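# Place small carton on raised block inside tape outline

## Task

Set the small carton down on top of the raised block so that no part of it extends beyond the blue tape outline, and leave the large carton undisturbed (moving it lowers the result). The carton must stay there resting on its own, not held by the robot, and at the end the tool must have released it and moved away.

## Robot and tools

Robot: one six-joint arm on a base (the base may sit slightly tilted relative to the table). Instead of fingers it carries a vacuum tool with four suction cups on two air channels, a and b. The reference point is the cup point, the centre of the four cup rims when nothing touches them. Cups face along the cup point's +z axis. In the cup point's own axes the cups lie at x = -35 and +35 mm, with y = -70 mm for channel a and y = +70 mm for channel b; each cup is 36 mm wide, and the tool reaches 148 mm to either side along its y axis.

Scene frame: origin on the table top right under the arm's base, +z up, +y to the left when facing along +x. All positions are in metres, quaternions are written w first (qw, qx, qy, qz). Joint order everywhere: shoulder pan, shoulder lift, elbow, wrist 1, wrist 2, wrist 3.

The row (used by every moving tool): 9 numbers, x, y, z, qw, qx, qy, qz, suction_a, suction_b. x, y, z and the quaternion are an absolute target pose for the cup point in the scene frame. suction_a and suction_b range from -1 to 1: 1 is full vacuum (roughly 75 kPa under ambient), a fraction asks for that share, and 0.01 or less switches the channel off; each channel keeps its last value. Optionally 6 more numbers (each 0 to 1) may follow: per-joint stiffness scales in joint order, kept until changed. Always resend the quaternion you want to keep rather than copying the reported one, which may have drifted.

execute_actions(actions): a list of up to 15 actions; each action is a list of 1 to 15 rows, one row per control step of 1/30 s. An action always lasts 15 steps, so a short action repeats its final row. An empty list only returns the current state and images. Any row target more than 0.6 m from the cup point's current position, measured along the cup point's own axes, gets that action refused; if the first action fails that test, or any action is malformed, the whole call does nothing.

move(target, speed, stop_force, blocking): target is one row as above (absolute pose plus suction values, which are applied at the start). The cup point is driven on a straight line to it, taking 0.5 to 10 s; it turns by the shorter way. speed is the path's top speed in m/s, 0.002 to 0.5 (default 0.25); rotation is capped at twice that in rad/s. The path does not avoid obstacles and the real motion may lag, wander or overshoot in speed, especially near full reach. stop_force (N, 13 to 80, only usable after 0.2 s of scene time) ends the path when the wrist sensor feels that much extra resistance along the direction of travel for two steps; the arm then backs up two steps and holds. Use it with very slow speeds for touching down; omit it when pulling away from something you press on, and do not rely on it for moves that rotate. blocking=false returns after 0.5 s while the arm keeps going (not allowed together with stop_force); other motion commands are then refused until wait or stop. The result adds a "move:" line: done, off_target, moving, held, fault or contact, plus which limits acted (paced = the pose got clipped; held = steps were blocked, after which motion may jump faster).

wait(seconds): 0 to 10; lets time run with the last command held, or until a running move finishes. stop(): brakes a running move; it needs room to stop. zoom_image(camera, region): camera is cam_head_left, cam_head_right or cam_wrist; region is [x0, y0, x1, y1] in image pixels from the top-left, at most 504 by 504. finished_scene(scene): give the current scene's number; this ends it irreversibly and grades it, after which the next scene's task is reported.

Control behaviour: each step the commanded pose is limited to 100 mm and 16 degrees from the measured pose, and position wins over orientation when both can't be met. Commands are smoothed with about 0.17 s delay. Far targets take several actions; "Hand target" in a result shows where the controller is heading. The elbow can't fully straighten.

Results: a state line with cup point position, quaternion and velocities; joint positions and torques (torques include drive effort even in free air and have offsets and noise); wrist force and torque in the tool's own axes (offset up to about 5.5 N, noise about 3.4 N, saturation near 100 N; "no reading" at the start is normal); suction_measured_a/b and part_present_a/b (turns 1 at 0.54, back to 0 below 0.49); "pose unreachable" when the clearance check altered or blocked a command; camera images from cam_head_left, cam_head_right, cam_wrist (each 672x504) with calibration updates when they change. Reported position can be a little off at long reach.

Gripping: switch a channel on and press both its cups flat on a smooth face so the rims seal fully; edges, seams or holes under a cup leak. If one cup of an active channel is over nothing, the other channel loses vacuum too. A good seal reads at most 0.17 under the command (0.27 with both on). Held items ride up to about 12 mm nearer the tool. To release, set the carton down on its support, switch both channels off, then lift at least 15 mm. A cup sealed to the table pins the tool; turn that channel off.

Avoid: pressing past contact with the stiff arm, fast contacts, forces of 150 N or joint overloads (limits: 306, 306, 139, 50.2, 50.2, 50.2 N m), which freeze the arm for 10 s; long heavy holds that overheat motors (warning at 70 °C, brake at 85 °C); drops, slams, knocking the large carton, or anything leaving the table. Loose items may be nudged occasionally, and the simulation keeps running while you compose replies, holding the last command.

Each tool is called after "Call:" as name([rows], argument=value, ...), one row to a line, values as JSON.

## Session

Call:
execute_actions(actions=[])

Scene clock: 0.00 s.
end_effector_position=(+0.6303, -0.0211, +0.4757) suction_measured_a=0.00 part_present_a=0 suction_measured_b=0.00 part_present_b=0 end_effector_quat_wxyz=(-0.002, +0.718, +0.696, +0.002) end_effector_velocity=(-0.000, +0.000, -0.000) end_effector_angular_velocity=(+0.001, +0.000, -0.000)
Joint positions: [-0.281 -1.704  1.855 -1.726 -1.572 -1.85 ]
Joint velocities: [ 0.    -0.     0.001 -0.     0.001  0.   ]
Joint torques (N m, as the arm reports them, + toward a larger angle): no reading
Wrist force (N, on the end effector, along its own x y z axes, offset not removed): no reading
Wrist torque (N m, same axes, about the end effector's origin, offset not removed): no reading
Hand target: +0.630, -0.021, +0.476; -0.002, +0.718, +0.696, +0.002
Joint stiffness scale: [1. 1. 1. 1. 1. 1.]

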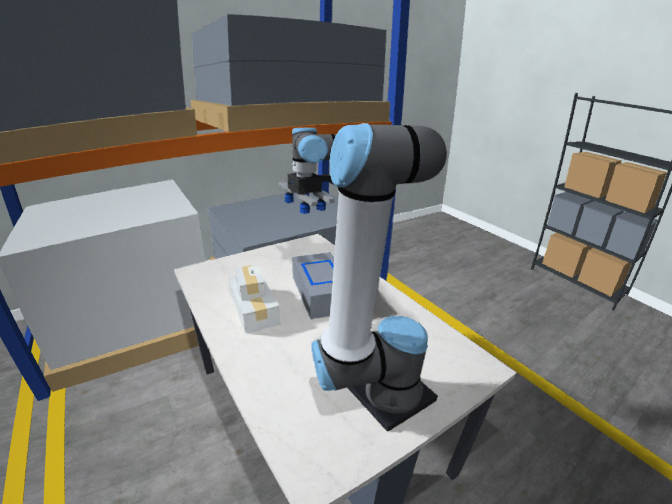

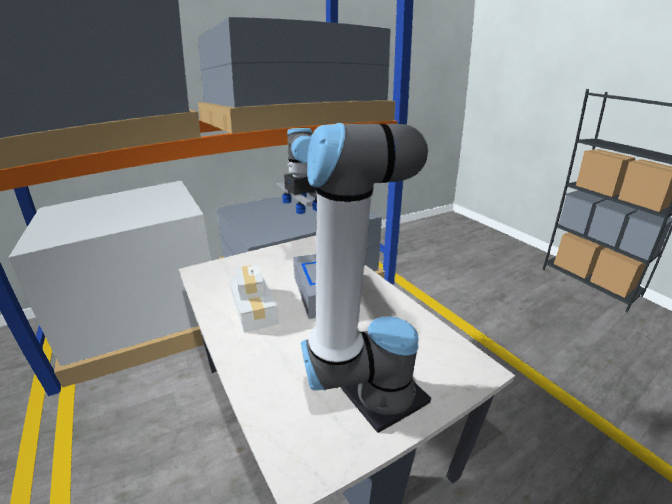

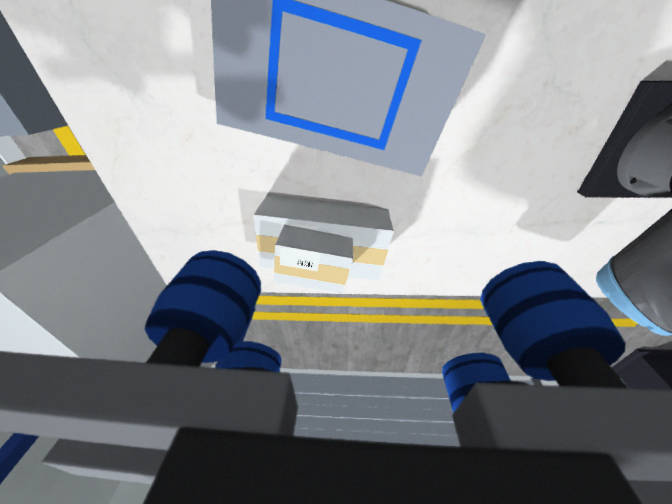

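Call:
zoom_image(camera="cam_wrist", region=[200, 0, 500, 300])

Call:
zoom_image(camera="cam_head_left", region=[200, 230, 360, 350])

Region (200, 0, 500, 300) of cam_wrist's 672x504 image, scaled by 1.680, with more detail than that image has.

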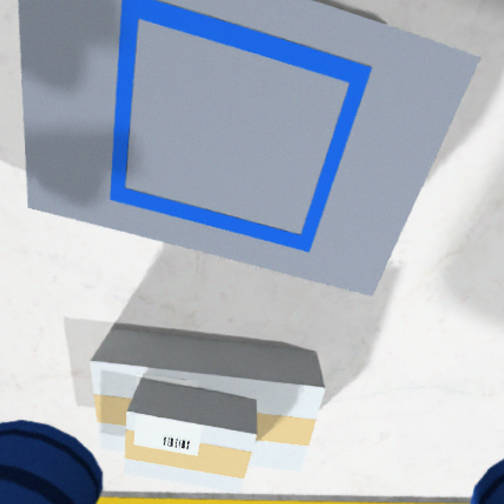

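Region (200, 230, 360, 350) of cam_head_left's 672x504 image, scaled by 3.150, with more detail than that image has; it fills the top 378 rows of this view, and the rest is white.

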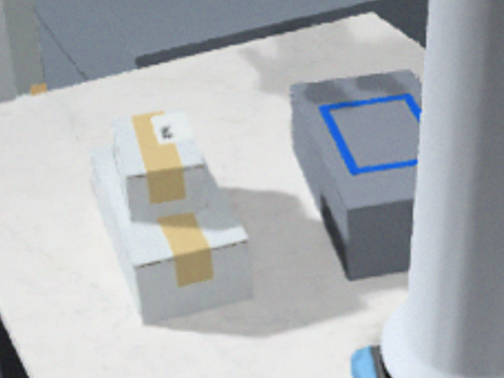

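Call:
zoom_image(camera="cam_wrist", region=[240, 180, 420, 320])

Region (240, 180, 420, 320) of cam_wrist's 672x504 image, scaled by 2.800, with more detail than that image has.

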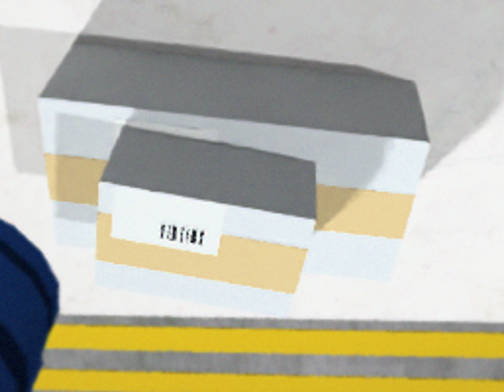

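Call:
move(target=[0.702,0.149,0.30,0,0.0958,0.9954,0,0,0], speed=0.4)

Scene clock: 5.17 s.
end_effector_position=(+0.7037, +0.1477, +0.3007) suction_measured_a=0.00 part_present_a=0 suction_measured_b=0.00 part_present_b=0 end_effector_quat_wxyz=(+0.000, +0.098, +0.995, +0.000) end_effector_velocity=(+0.001, +0.000, +0.000) end_effector_angular_velocity=(+0.001, -0.003, +0.010)
Joint positions: [-0.005 -1.457  1.936 -2.053 -1.577 -2.979]
Joint velocities: [-0.     0.    -0.    -0.004  0.001 -0.01 ]
Joint torques (N m, as the arm reports them, + toward a larger angle): [  4.44 -65.23 -48.79  -6.25   0.32  -0.62]
Wrist force (N, on the end effector, along its own x y z axes, offset not removed): [0.1 -3.0 -2.8]
Wrist torque (N m, same axes, about the end effector's origin, offset not removed): [-0.54 0.10 0.33]
Hand target: +0.703, +0.149, +0.300; +0.000, +0.096, +0.995, +0.001
Off the commanded pose: 0.002 m, 0 deg.
Joint stiffness scale: [1. 1. 1. 1. 1. 1.]
move: done
camera_calibration (this result's frames):
cam_wrist: T_world_to_cam=[[-0.188033, -0.980534, -0.0565376, 0.305171], [-0.790607, 0.116955, 0.60105, 0.397561], [-0.582738, 0.157716, -0.797209, 0.759908], [0, 0, 0, 1]] pos_world=[0.814524, 0.132884, 0.384105]

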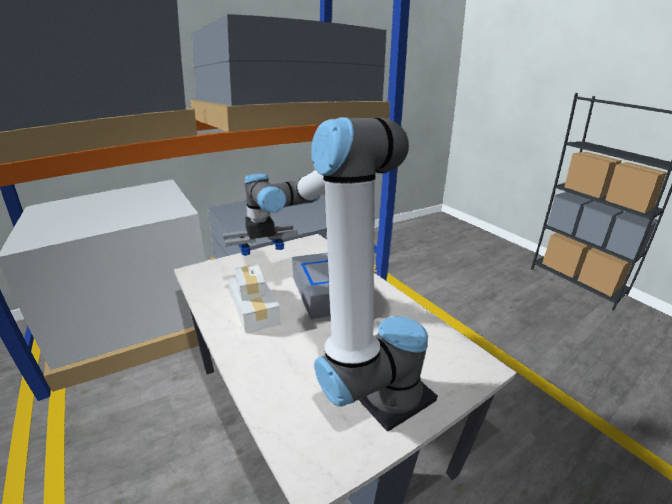

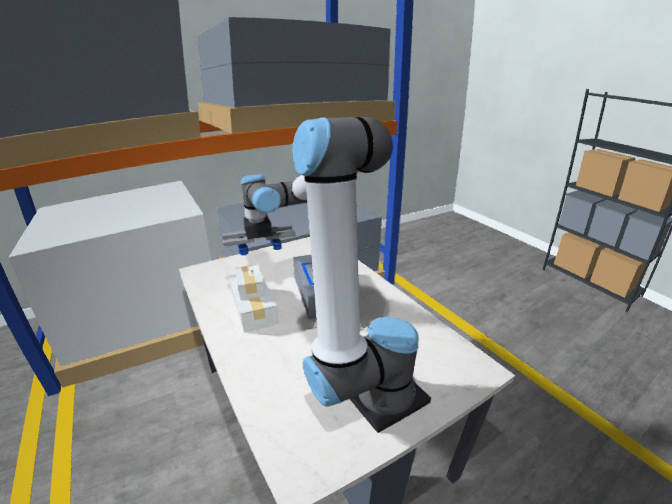

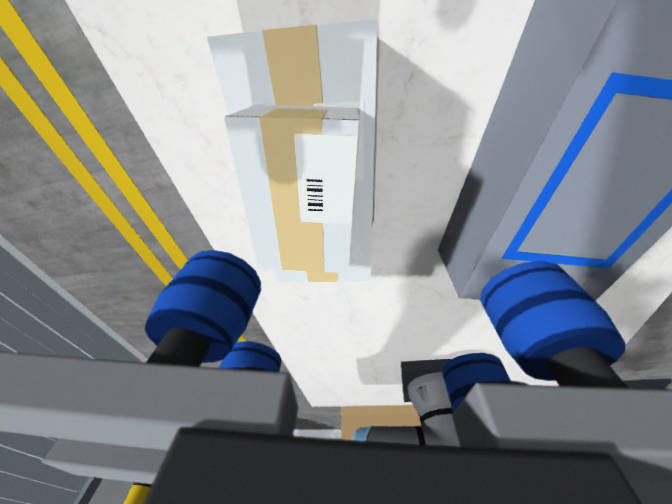

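Call:
zoom_image(camera="cam_wrist", region=[180, 0, 480, 300])

Region (180, 0, 480, 300) of cam_wrist's 672x504 image, scaled by 1.680, with more detail than that image has.

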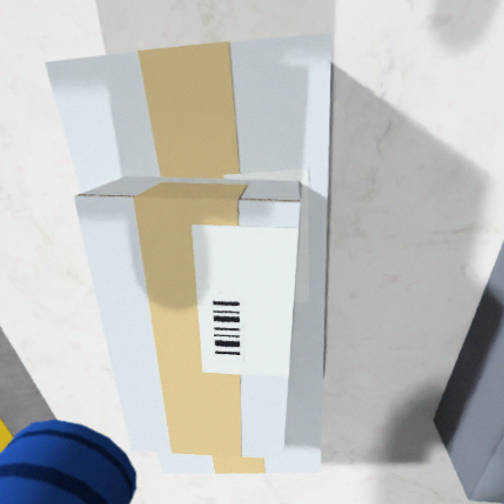

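Call:
move(target=[0.700,0.136,0.21,0,0.0984,0.9951,0,0,0], speed=0.2)

Scene clock: 7.80 s.
end_effector_position=(+0.7001, +0.1375, +0.2096) suction_measured_a=0.00 part_present_a=0 suction_measured_b=0.00 part_present_b=0 end_effector_quat_wxyz=(-0.001, +0.098, +0.995, +0.000) end_effector_velocity=(+0.001, -0.000, +0.001) end_effector_angular_velocity=(-0.000, -0.004, +0.002)
Joint positions: [-0.021 -1.378  2.03  -2.225 -1.577 -2.994]
Joint velocities: [ 0.     0.    -0.    -0.003 -0.    -0.002]
Joint torques (N m, as the arm reports them, + toward a larger angle): [ -2.81 -65.19 -45.75  -6.13  -0.45  -1.07]
Wrist force (N, on the end effector, along its own x y z axes, offset not removed): [3.1 -0.9 -2.7]
Wrist torque (N m, same axes, about the end effector's origin, offset not removed): [-0.21 -0.43 0.29]
Hand target: +0.700, +0.136, +0.210; -0.000, +0.098, +0.995, -0.000
Off the commanded pose: 0.002 m, 0 deg.
Joint stiffness scale: [1. 1. 1. 1. 1. 1.]
move: done
camera_calibration (this result's frames):
cam_wrist: T_world_to_cam=[[-0.188843, -0.980397, -0.0562108, 0.289736], [-0.789363, 0.117497, 0.602578, 0.449379], [-0.584161, 0.158163, -0.796078, 0.687436], [0, 0, 0, 1]] pos_world=[0.811011, 0.122528, 0.292753]

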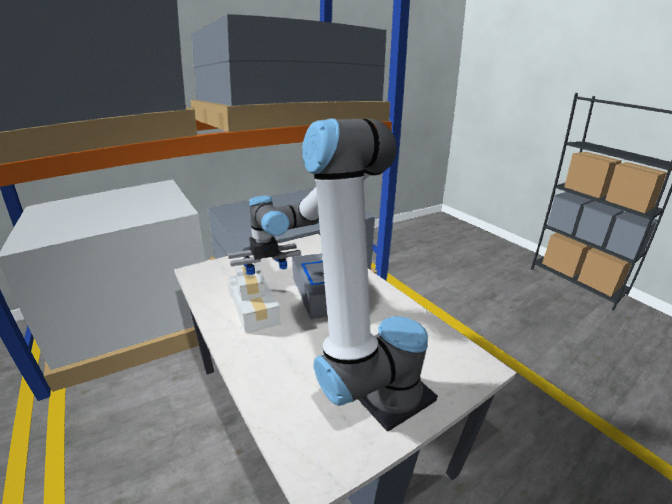

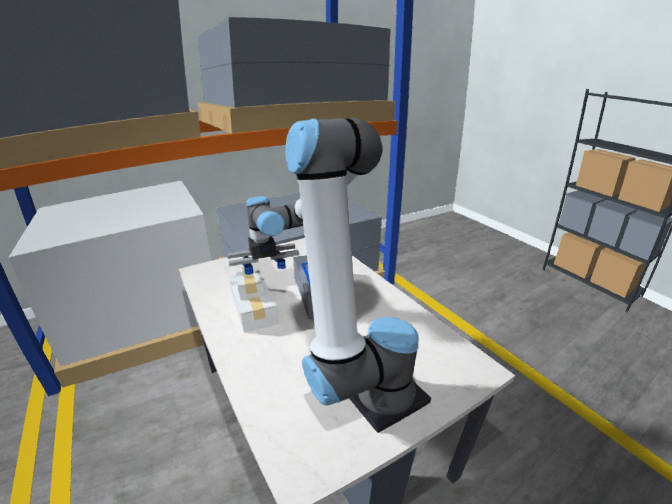

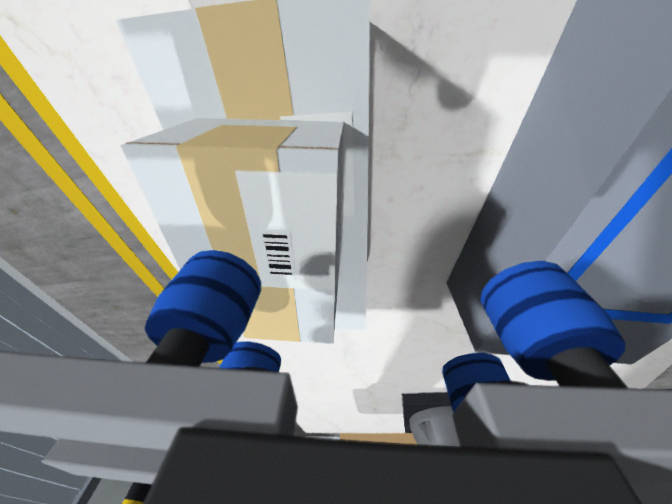

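Call:
move(target=[0.706,0.129,0.192,0,0.0984,0.9951,0,0,0], speed=0.1)

Call:
move(target=[0.706,0.129,0.165,0,0.0984,0.9951,0,0,1], speed=0.015, stop_force=15)

Scene clock: 9.03 s.
end_effector_position=(+0.7075, +0.1304, +0.1940) suction_measured_a=0.00 part_present_a=0 suction_measured_b=0.00 part_present_b=0 end_effector_quat_wxyz=(+0.001, +0.098, +0.995, +0.000) end_effector_velocity=(+0.001, +0.000, +0.001) end_effector_angular_velocity=(+0.001, -0.007, +0.000)
Joint positions: [-0.031 -1.352  2.033 -2.257 -1.577 -3.004]
Joint velocities: [ 0.    -0.001  0.001 -0.007  0.002 -0.   ]
Joint torques (N m, as the arm reports them, + toward a larger angle): [ -1.62 -65.43 -40.94  -6.44  -0.48  -0.79]
Wrist force (N, on the end effector, along its own x y z axes, offset not removed): [-2.0 -3.4 -5.6]
Wrist torque (N m, same axes, about the end effector's origin, offset not removed): [-0.37 0.19 0.42]
Hand target: +0.706, +0.129, +0.192; -0.000, +0.098, +0.995, -0.000
Off the commanded pose: 0.003 m, 0 deg.
Joint stiffness scale: [1. 1. 1. 1. 1. 1.]
move: done
camera_calibration (this result's frames):
cam_wrist: T_world_to_cam=[[-0.188781, -0.980382, -0.0566835, 0.283354], [-0.791579, 0.117757, 0.599613, 0.467573], [-0.581175, 0.158065, -0.79828, 0.678823], [0, 0, 0, 1]] pos_world=[0.818128, 0.115437, 0.277589]

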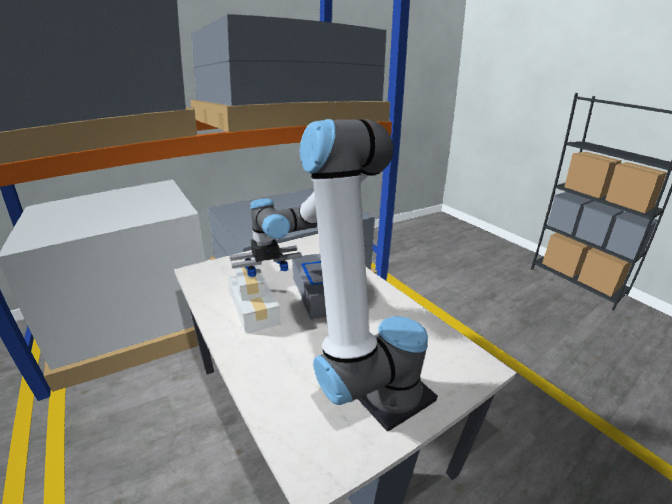

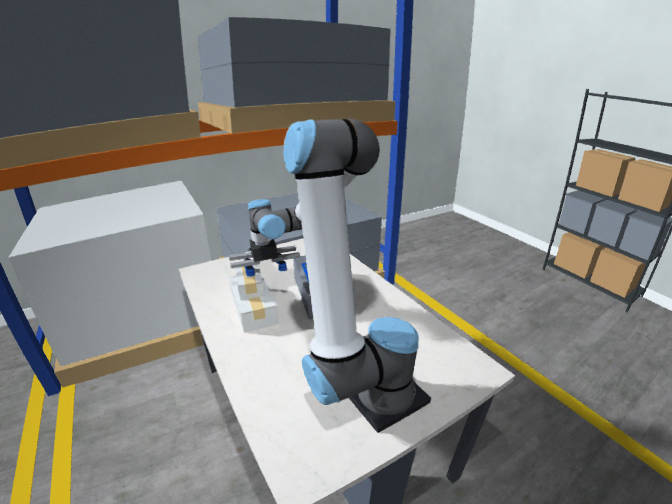

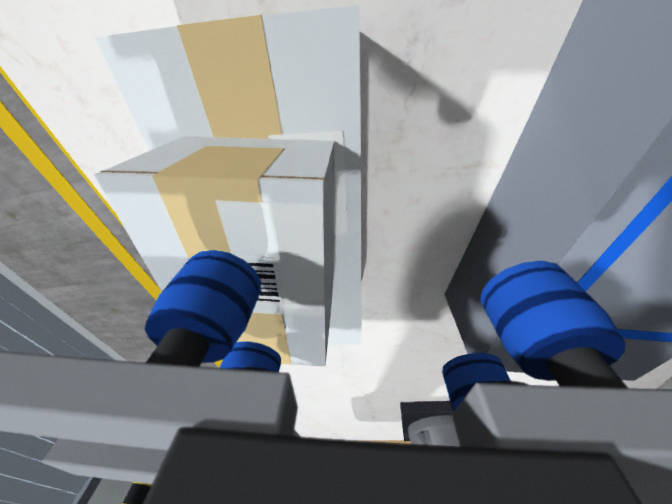

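Scene clock: 11.20 s.
end_effector_position=(+0.7074, +0.1304, +0.1679) suction_measured_a=0.00 part_present_a=0 suction_measured_b=0.89 part_present_b=1 end_effector_quat_wxyz=(+0.002, +0.098, +0.995, +0.000) end_effector_velocity=(+0.002, -0.000, +0.001) end_effector_angular_velocity=(-0.000, -0.009, +0.001)
Joint positions: [-0.031 -1.322  2.053 -2.308 -1.577 -3.004]
Joint velocities: [-0.    -0.     0.    -0.009  0.    -0.001]
Joint torques (N m, as the arm reports them, + toward a larger angle): [ -2.15 -71.22 -42.83  -7.69   0.21  -0.82]
Wrist force (N, on the end effector, along its own x y z axes, offset not removed): [-4.8 -1.9 5.8]
Wrist torque (N m, same axes, about the end effector's origin, offset not removed): [0.16 0.59 0.56]
Hand target: +0.706, +0.129, +0.165; -0.000, +0.098, +0.995, -0.000
Off the commanded pose: 0.003 m, 0 deg.
Joint stiffness scale: [1. 1. 1. 1. 1. 1.]
move: done
camera_calibration (this result's frames):
cam_wrist: T_world_to_cam=[[-0.188494, -0.980442, -0.0566065, 0.281648], [-0.792243, 0.117743, 0.598739, 0.483719], [-0.580363, 0.157705, -0.798941, 0.657468], [0, 0, 0, 1]] pos_world=[0.817882, 0.115499, 0.2516]

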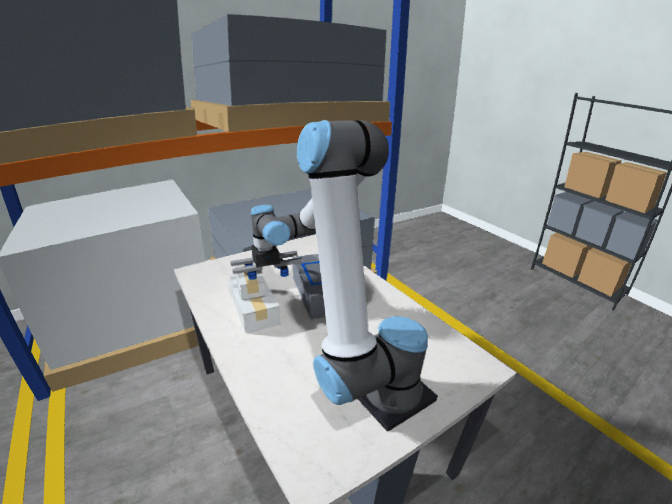

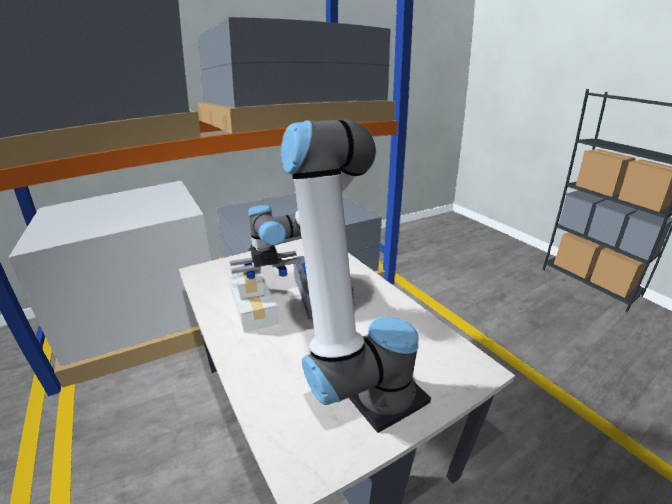

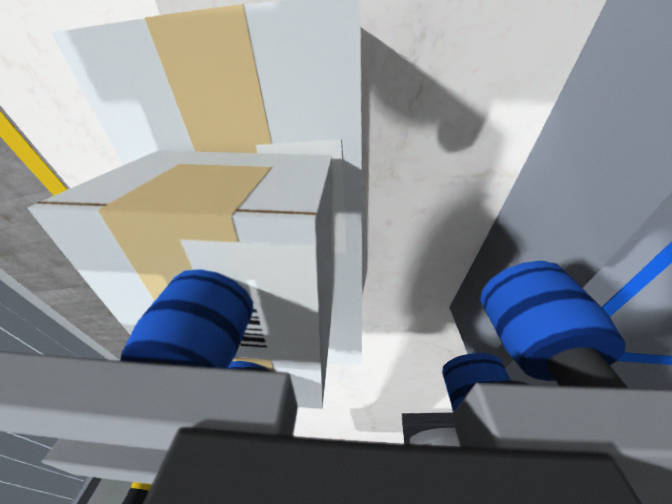

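Call:
move(target=[0.706,0.129,0.20,0,0.0984,0.9951,0,0,1], speed=0.05)

Scene clock: 12.40 s.
end_effector_position=(+0.7039, +0.1304, +0.1979) suction_measured_a=0.00 part_present_a=0 suction_measured_b=0.93 part_present_b=1 end_effector_quat_wxyz=(-0.001, +0.098, +0.995, -0.000) end_effector_velocity=(-0.002, +0.000, -0.001) end_effector_angular_velocity=(+0.000, +0.009, +0.000)
Joint positions: [-0.031 -1.361  2.034 -2.245 -1.577 -3.004]
Joint velocities: [-0.    -0.     0.     0.008 -0.    -0.   ]
Joint torques (N m, as the arm reports them, + toward a larger angle): [ -2.6  -70.8  -51.48  -5.99   0.19  -0.58]
Wrist force (N, on the end effector, along its own x y z axes, offset not removed): [-3.2 -3.4 4.8]
Wrist torque (N m, same axes, about the end effector's origin, offset not removed): [-0.13 0.43 0.44]
Hand target: +0.706, +0.129, +0.200; +0.000, +0.098, +0.995, -0.000
Off the commanded pose: 0.003 m, 0 deg.
Joint stiffness scale: [1. 1. 1. 1. 1. 1.]
move: done
camera_calibration (this result's frames):
cam_wrist: T_world_to_cam=[[-0.18873, -0.980435, -0.0559272, 0.282736], [-0.789137, 0.117516, 0.602871, 0.460075], [-0.584504, 0.157914, -0.795876, 0.681744], [0, 0, 0, 1]] pos_world=[0.814905, 0.115481, 0.28103]

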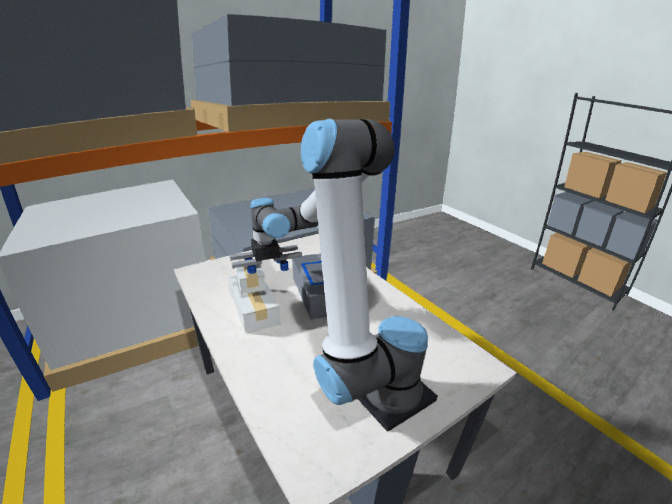

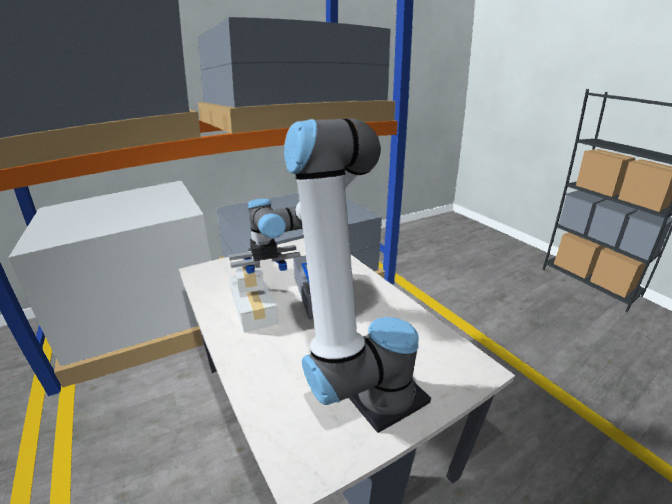

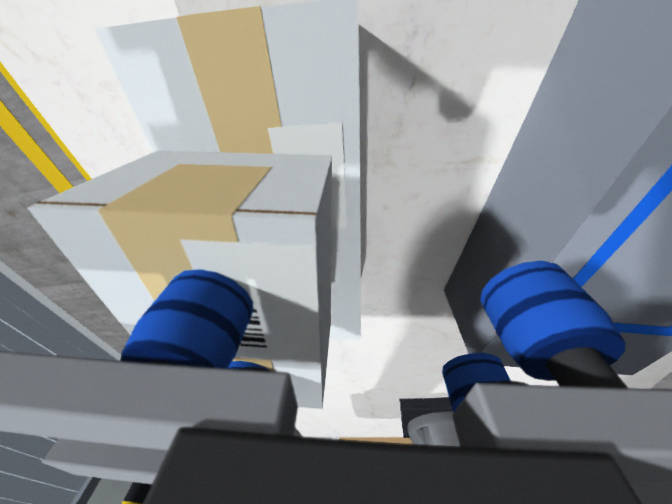

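Call:
move(target=[0.69,-0.02,0.26,0,0.1219,0.9925,0,0,1], speed=0.2)

Scene clock: 14.67 s.
end_effector_position=(+0.6884, -0.0202, +0.2579) suction_measured_a=0.00 part_present_a=0 suction_measured_b=0.93 part_present_b=1 end_effector_quat_wxyz=(-0.001, +0.123, +0.992, -0.000) end_effector_velocity=(-0.002, +0.000, -0.001) end_effector_angular_velocity=(+0.001, +0.008, +0.010)
Joint positions: [-0.253 -1.468  2.033 -2.138 -1.578 -3.175]
Joint velocities: [ 0.    -0.    -0.     0.008 -0.002 -0.01 ]
Joint torques (N m, as the arm reports them, + toward a larger angle): [  1.52 -64.87 -56.    -6.09   0.38  -1.19]
Wrist force (N, on the end effector, along its own x y z axes, offset not removed): [-0.2 -2.5 6.3]
Wrist torque (N m, same axes, about the end effector's origin, offset not removed): [0.10 0.02 0.42]
Hand target: +0.690, -0.020, +0.260; -0.000, +0.122, +0.993, -0.000
Off the commanded pose: 0.003 m, 0 deg.
Joint stiffness scale: [1. 1. 1. 1. 1. 1.]
move: done
camera_calibration (this result's frames):
cam_wrist: T_world_to_cam=[[-0.238404, -0.969595, -0.0552199, 0.169736], [-0.782071, 0.157963, 0.602838, 0.425334], [-0.575786, 0.186905, -0.795951, 0.738829], [0, 0, 0, 1]] pos_world=[0.798514, -0.0407022, 0.341037]

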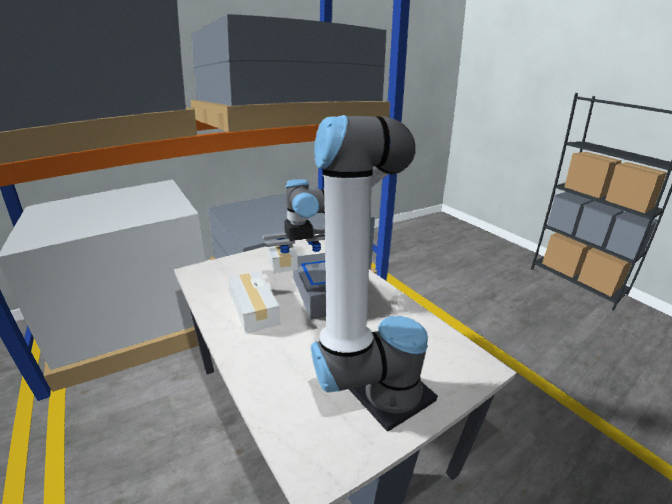

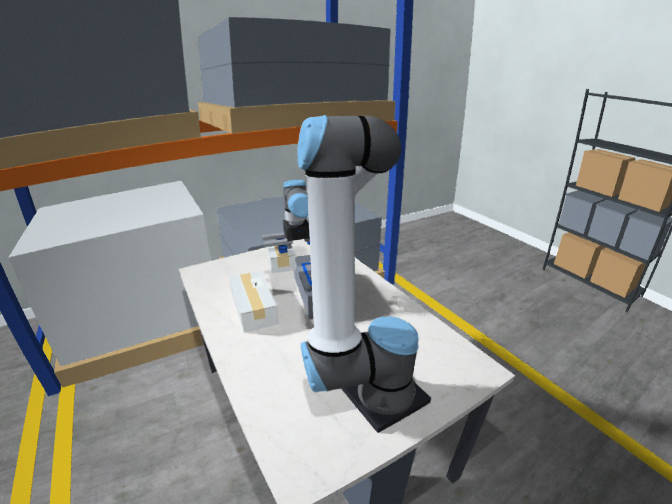

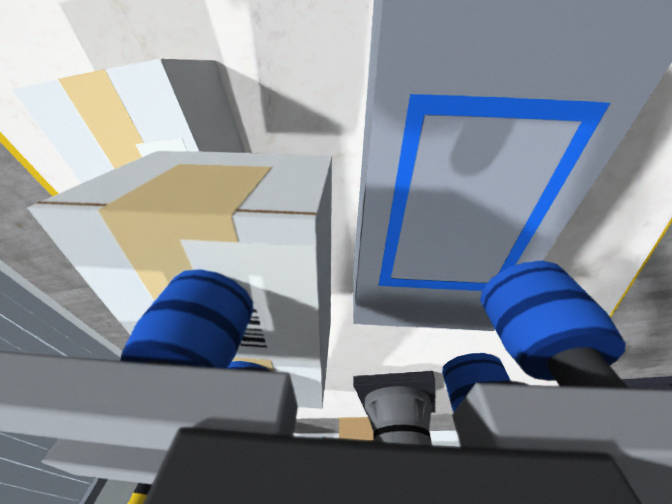

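Call:
zoom_image(camera="cam_wrist", region=[340, 60, 640, 340])

Region (340, 60, 640, 340) of cam_wrist's 672x504 image, scaled by 1.680, with more detail than that image has; it fills the top 470 rows of this view, and the rest is white.

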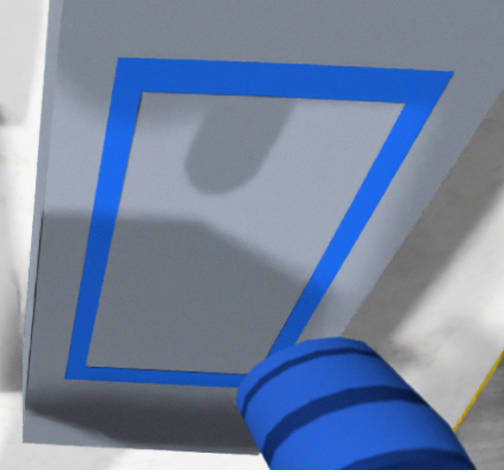

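Call:
move(target=[0.646,-0.191,0.21,0,0.1262,0.9920,0,0,1], speed=0.2)

Scene clock: 17.33 s.
end_effector_position=(+0.6473, -0.1933, +0.2120) suction_measured_a=0.00 part_present_a=0 suction_measured_b=0.93 part_present_b=1 end_effector_quat_wxyz=(+0.001, +0.128, +0.992, -0.001) end_effector_velocity=(+0.001, -0.000, +0.001) end_effector_angular_velocity=(-0.001, -0.005, +0.012)
Joint positions: [-0.52  -1.443  2.101 -2.237 -1.577 -3.432]
Joint velocities: [ 0.    -0.     0.    -0.005  0.002 -0.012]
Joint torques (N m, as the arm reports them, + toward a larger angle): [  2.89 -62.62 -44.08  -7.1    0.56  -0.78]
Wrist force (N, on the end effector, along its own x y z axes, offset not removed): [-3.5 0.3 5.4]
Wrist torque (N m, same axes, about the end effector's origin, offset not removed): [0.35 0.48 0.37]
Hand target: +0.646, -0.191, +0.210; -0.000, +0.126, +0.992, -0.000
Off the commanded pose: 0.003 m, 0 deg.
Joint stiffness scale: [1. 1. 1. 1. 1. 1.]
move: done
camera_calibration (this result's frames):
cam_wrist: T_world_to_cam=[[-0.247416, -0.967435, -0.0534396, -0.00453267], [-0.782287, 0.166915, 0.600139, 0.450589], [-0.571675, 0.190289, -0.798109, 0.709373], [0, 0, 0, 1]] pos_world=[0.756899, -0.214581, 0.295499]

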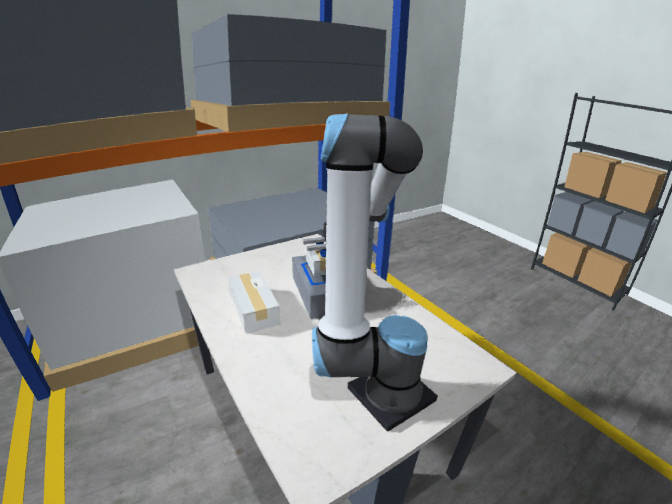

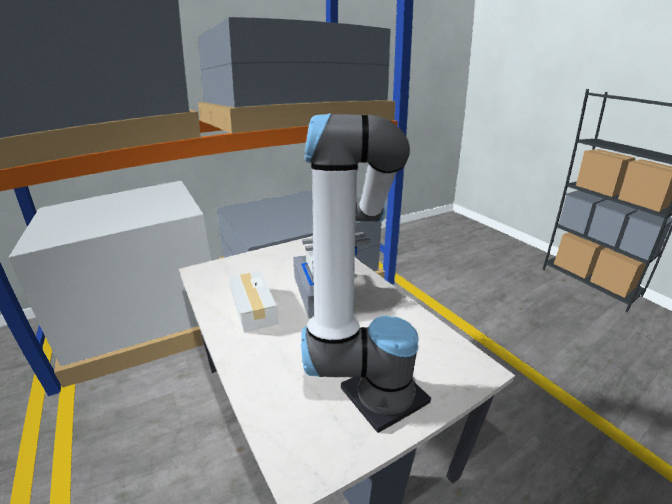

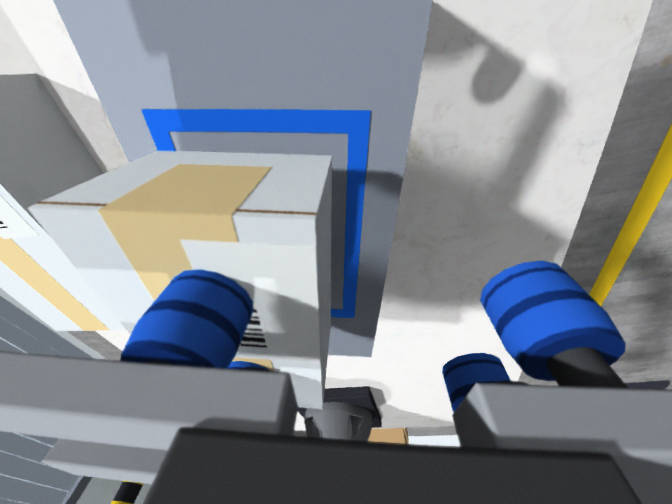

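Call:
move(target=[0.642,-0.193,0.165,0,0.1262,0.9920,0,0,1], speed=0.012, stop_force=13)

Scene clock: 21.20 s.
end_effector_position=(+0.6470, -0.1930, +0.1843) suction_measured_a=0.00 part_present_a=0 suction_measured_b=0.93 part_present_b=1 end_effector_quat_wxyz=(+0.004, +0.125, +0.992, -0.002) end_effector_velocity=(-0.001, +0.000, -0.000) end_effector_angular_velocity=(+0.001, +0.002, +0.000)
Joint positions: [-0.52  -1.412  2.128 -2.304 -1.576 -3.439]
Joint velocities: [-0.    -0.001  0.001  0.002 -0.    -0.   ]
Joint torques (N m, as the arm reports them, + toward a larger angle): [  0.92 -61.25 -45.83  -6.79  -0.04   0.09]
Wrist force (N, on the end effector, along its own x y z axes, offset not removed): [2.8 -0.9 -5.2]
Wrist torque (N m, same axes, about the end effector's origin, offset not removed): [-0.44 0.82 0.01]
Hand target: +0.647, -0.193, +0.184; +0.004, +0.125, +0.992, -0.002
Off the commanded pose: 0.020 m, 1 deg.
Joint stiffness scale: [1. 1. 1. 1. 1. 1.]
move: contact
camera_calibration (this result's frames):
cam_wrist: T_world_to_cam=[[-0.241536, -0.96898, -0.0523356, -0.0101097], [-0.787657, 0.164265, 0.593813, 0.471039], [-0.566796, 0.18465, -0.802899, 0.683736], [0, 0, 0, 1]] pos_world=[0.756114, -0.213423, 0.268733]

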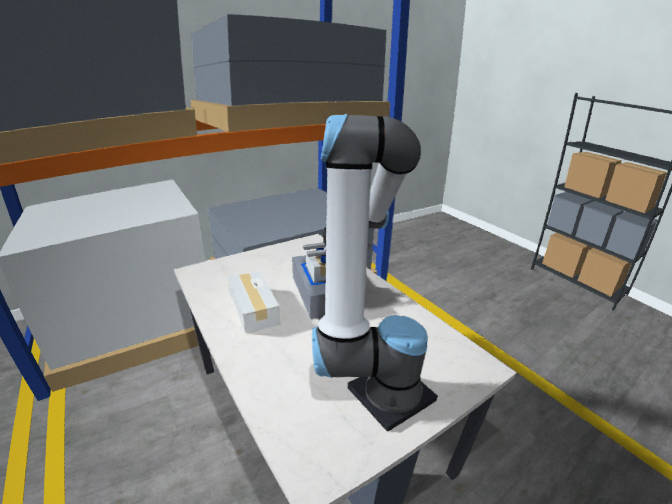

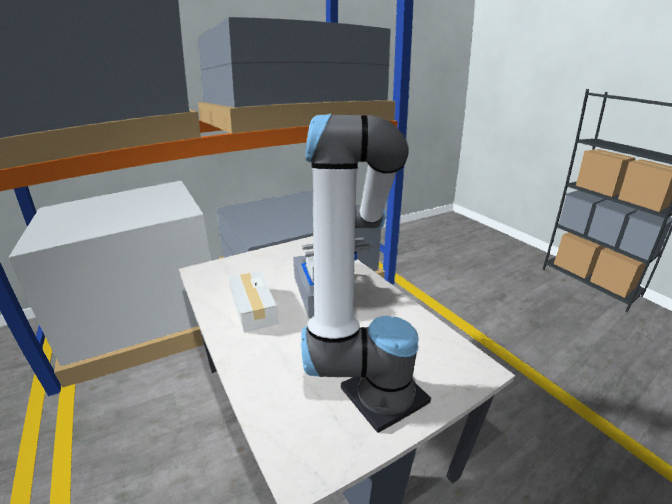

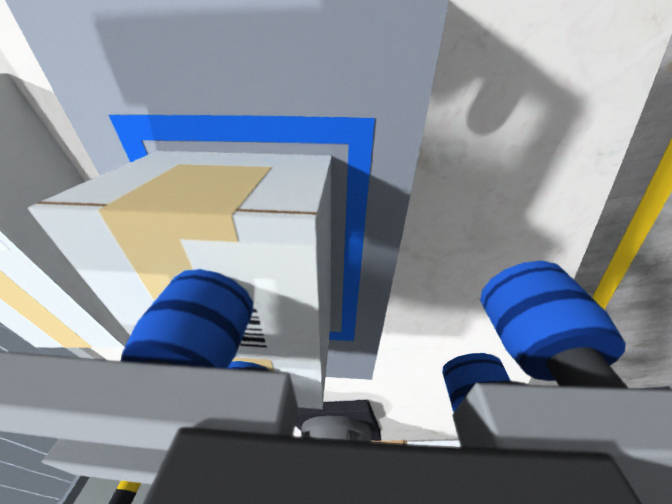

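Call:
execute_actions([
  [[0.647,-0.193,0.186,0,0.1262,0.9920,0,0,0]],
])

Call:
move(target=[0.647,-0.193,0.28,0,0.1262,0.9920,0,0,0], speed=0.1)

Scene clock: 21.90 s.
end_effector_position=(+0.6479, -0.1933, +0.1911) suction_measured_a=0.00 part_present_a=0 suction_measured_b=0.00 part_present_b=0 end_effector_quat_wxyz=(+0.004, +0.125, +0.992, -0.002) end_effector_velocity=(-0.001, +0.000, -0.000) end_effector_angular_velocity=(+0.001, +0.002, -0.001)
Joint positions: [-0.52  -1.419  2.121 -2.289 -1.575 -3.438]
Joint velocities: [-0.     0.     0.     0.002 -0.001  0.001]
Joint torques (N m, as the arm reports them, + toward a larger angle): [ -0.81 -49.28 -43.9   -4.9    0.2    0.91]
Wrist force (N, on the end effector, along its own x y z axes, offset not removed): [0.7 -2.8 -18.4]
Wrist torque (N m, same axes, about the end effector's origin, offset not removed): [-1.18 0.37 0.12]
Hand target: +0.647, -0.193, +0.186; +0.000, +0.126, +0.992, -0.000
Off the commanded pose: 0.005 m, 1 deg.
Joint stiffness scale: [1. 1. 1. 1. 1. 1.]
camera_calibration (this result's frames):
cam_wrist: T_world_to_cam=[[-0.241721, -0.968882, -0.0532748, -0.00954908], [-0.787629, 0.163841, 0.593967, 0.46765], [-0.566755, 0.185535, -0.802724, 0.689864], [0, 0, 0, 1]] pos_world=[0.757011, -0.213866, 0.275492]

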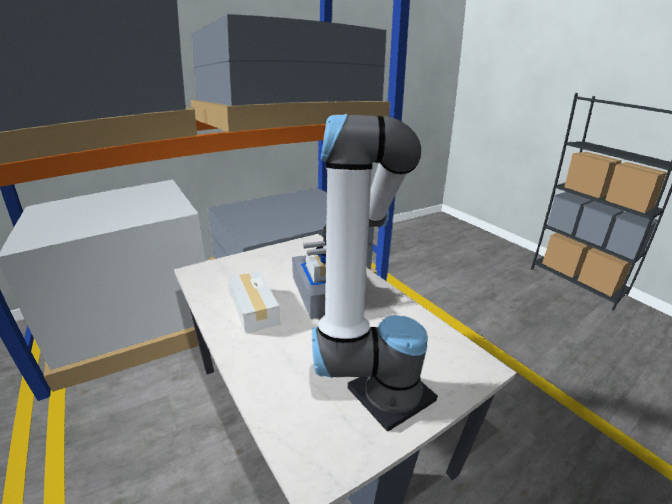

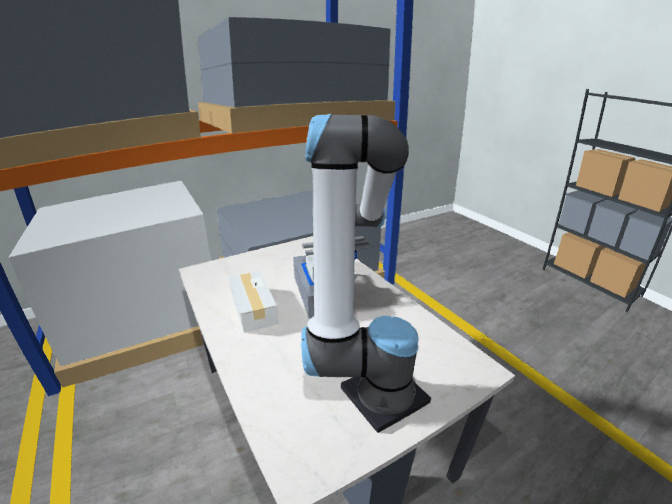

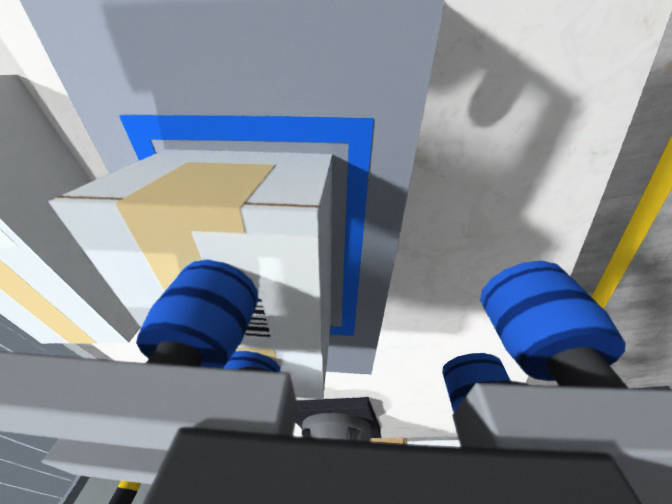

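Scene clock: 23.23 s.
end_effector_position=(+0.6458, -0.1925, +0.2792) suction_measured_a=0.00 part_present_a=0 suction_measured_b=0.00 part_present_b=0 end_effector_quat_wxyz=(+0.000, +0.126, +0.992, -0.000) end_effector_velocity=(-0.002, +0.002, -0.001) end_effector_angular_velocity=(+0.007, +0.010, -0.002)
Joint positions: [-0.52  -1.516  2.04  -2.102 -1.575 -3.437]
Joint velocities: [-0.     0.    -0.     0.012  0.001  0.002]
Joint torques (N m, as the arm reports them, + toward a larger angle): [  1.82 -56.23 -52.88  -5.    -0.23   0.62]
Wrist force (N, on the end effector, along its own x y z axes, offset not removed): [-2.2 -1.7 -0.6]
Wrist torque (N m, same axes, about the end effector's origin, offset not removed): [-0.22 0.25 0.45]
Hand target: +0.647, -0.193, +0.280; +0.000, +0.126, +0.992, -0.000
Off the commanded pose: 0.002 m, 0 deg.
Joint stiffness scale: [1. 1. 1. 1. 1. 1.]
move: done
camera_calibration (this result's frames):
cam_wrist: T_world_to_cam=[[-0.243257, -0.968342, -0.0560397, -0.00269041], [-0.782714, 0.161847, 0.60097, 0.408083], [-0.572874, 0.190053, -0.797305, 0.762513], [0, 0, 0, 1]] pos_world=[0.755582, -0.21357, 0.362559]

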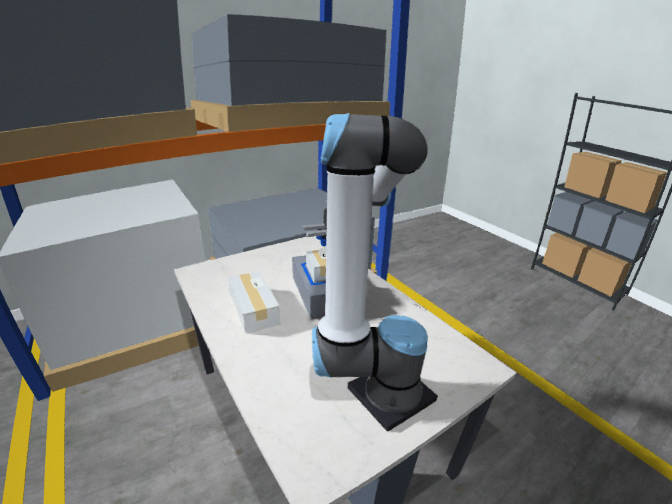

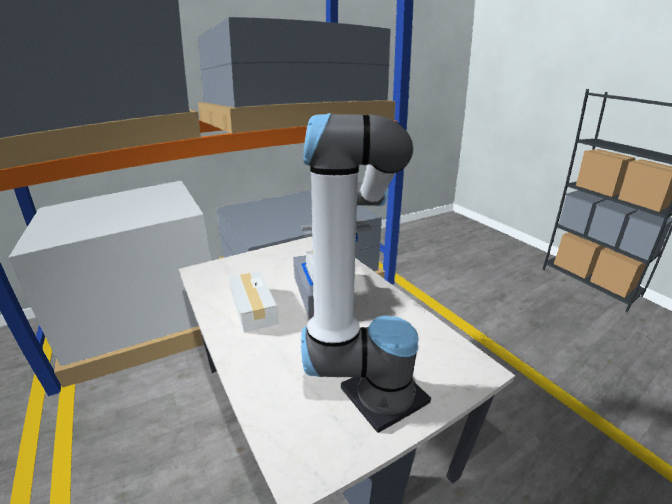

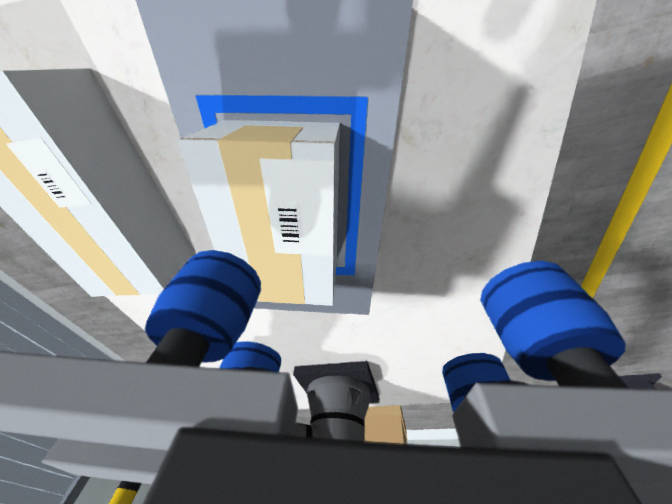

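Call:
finished_scene(scene=1)

The scene is finished: the task was done.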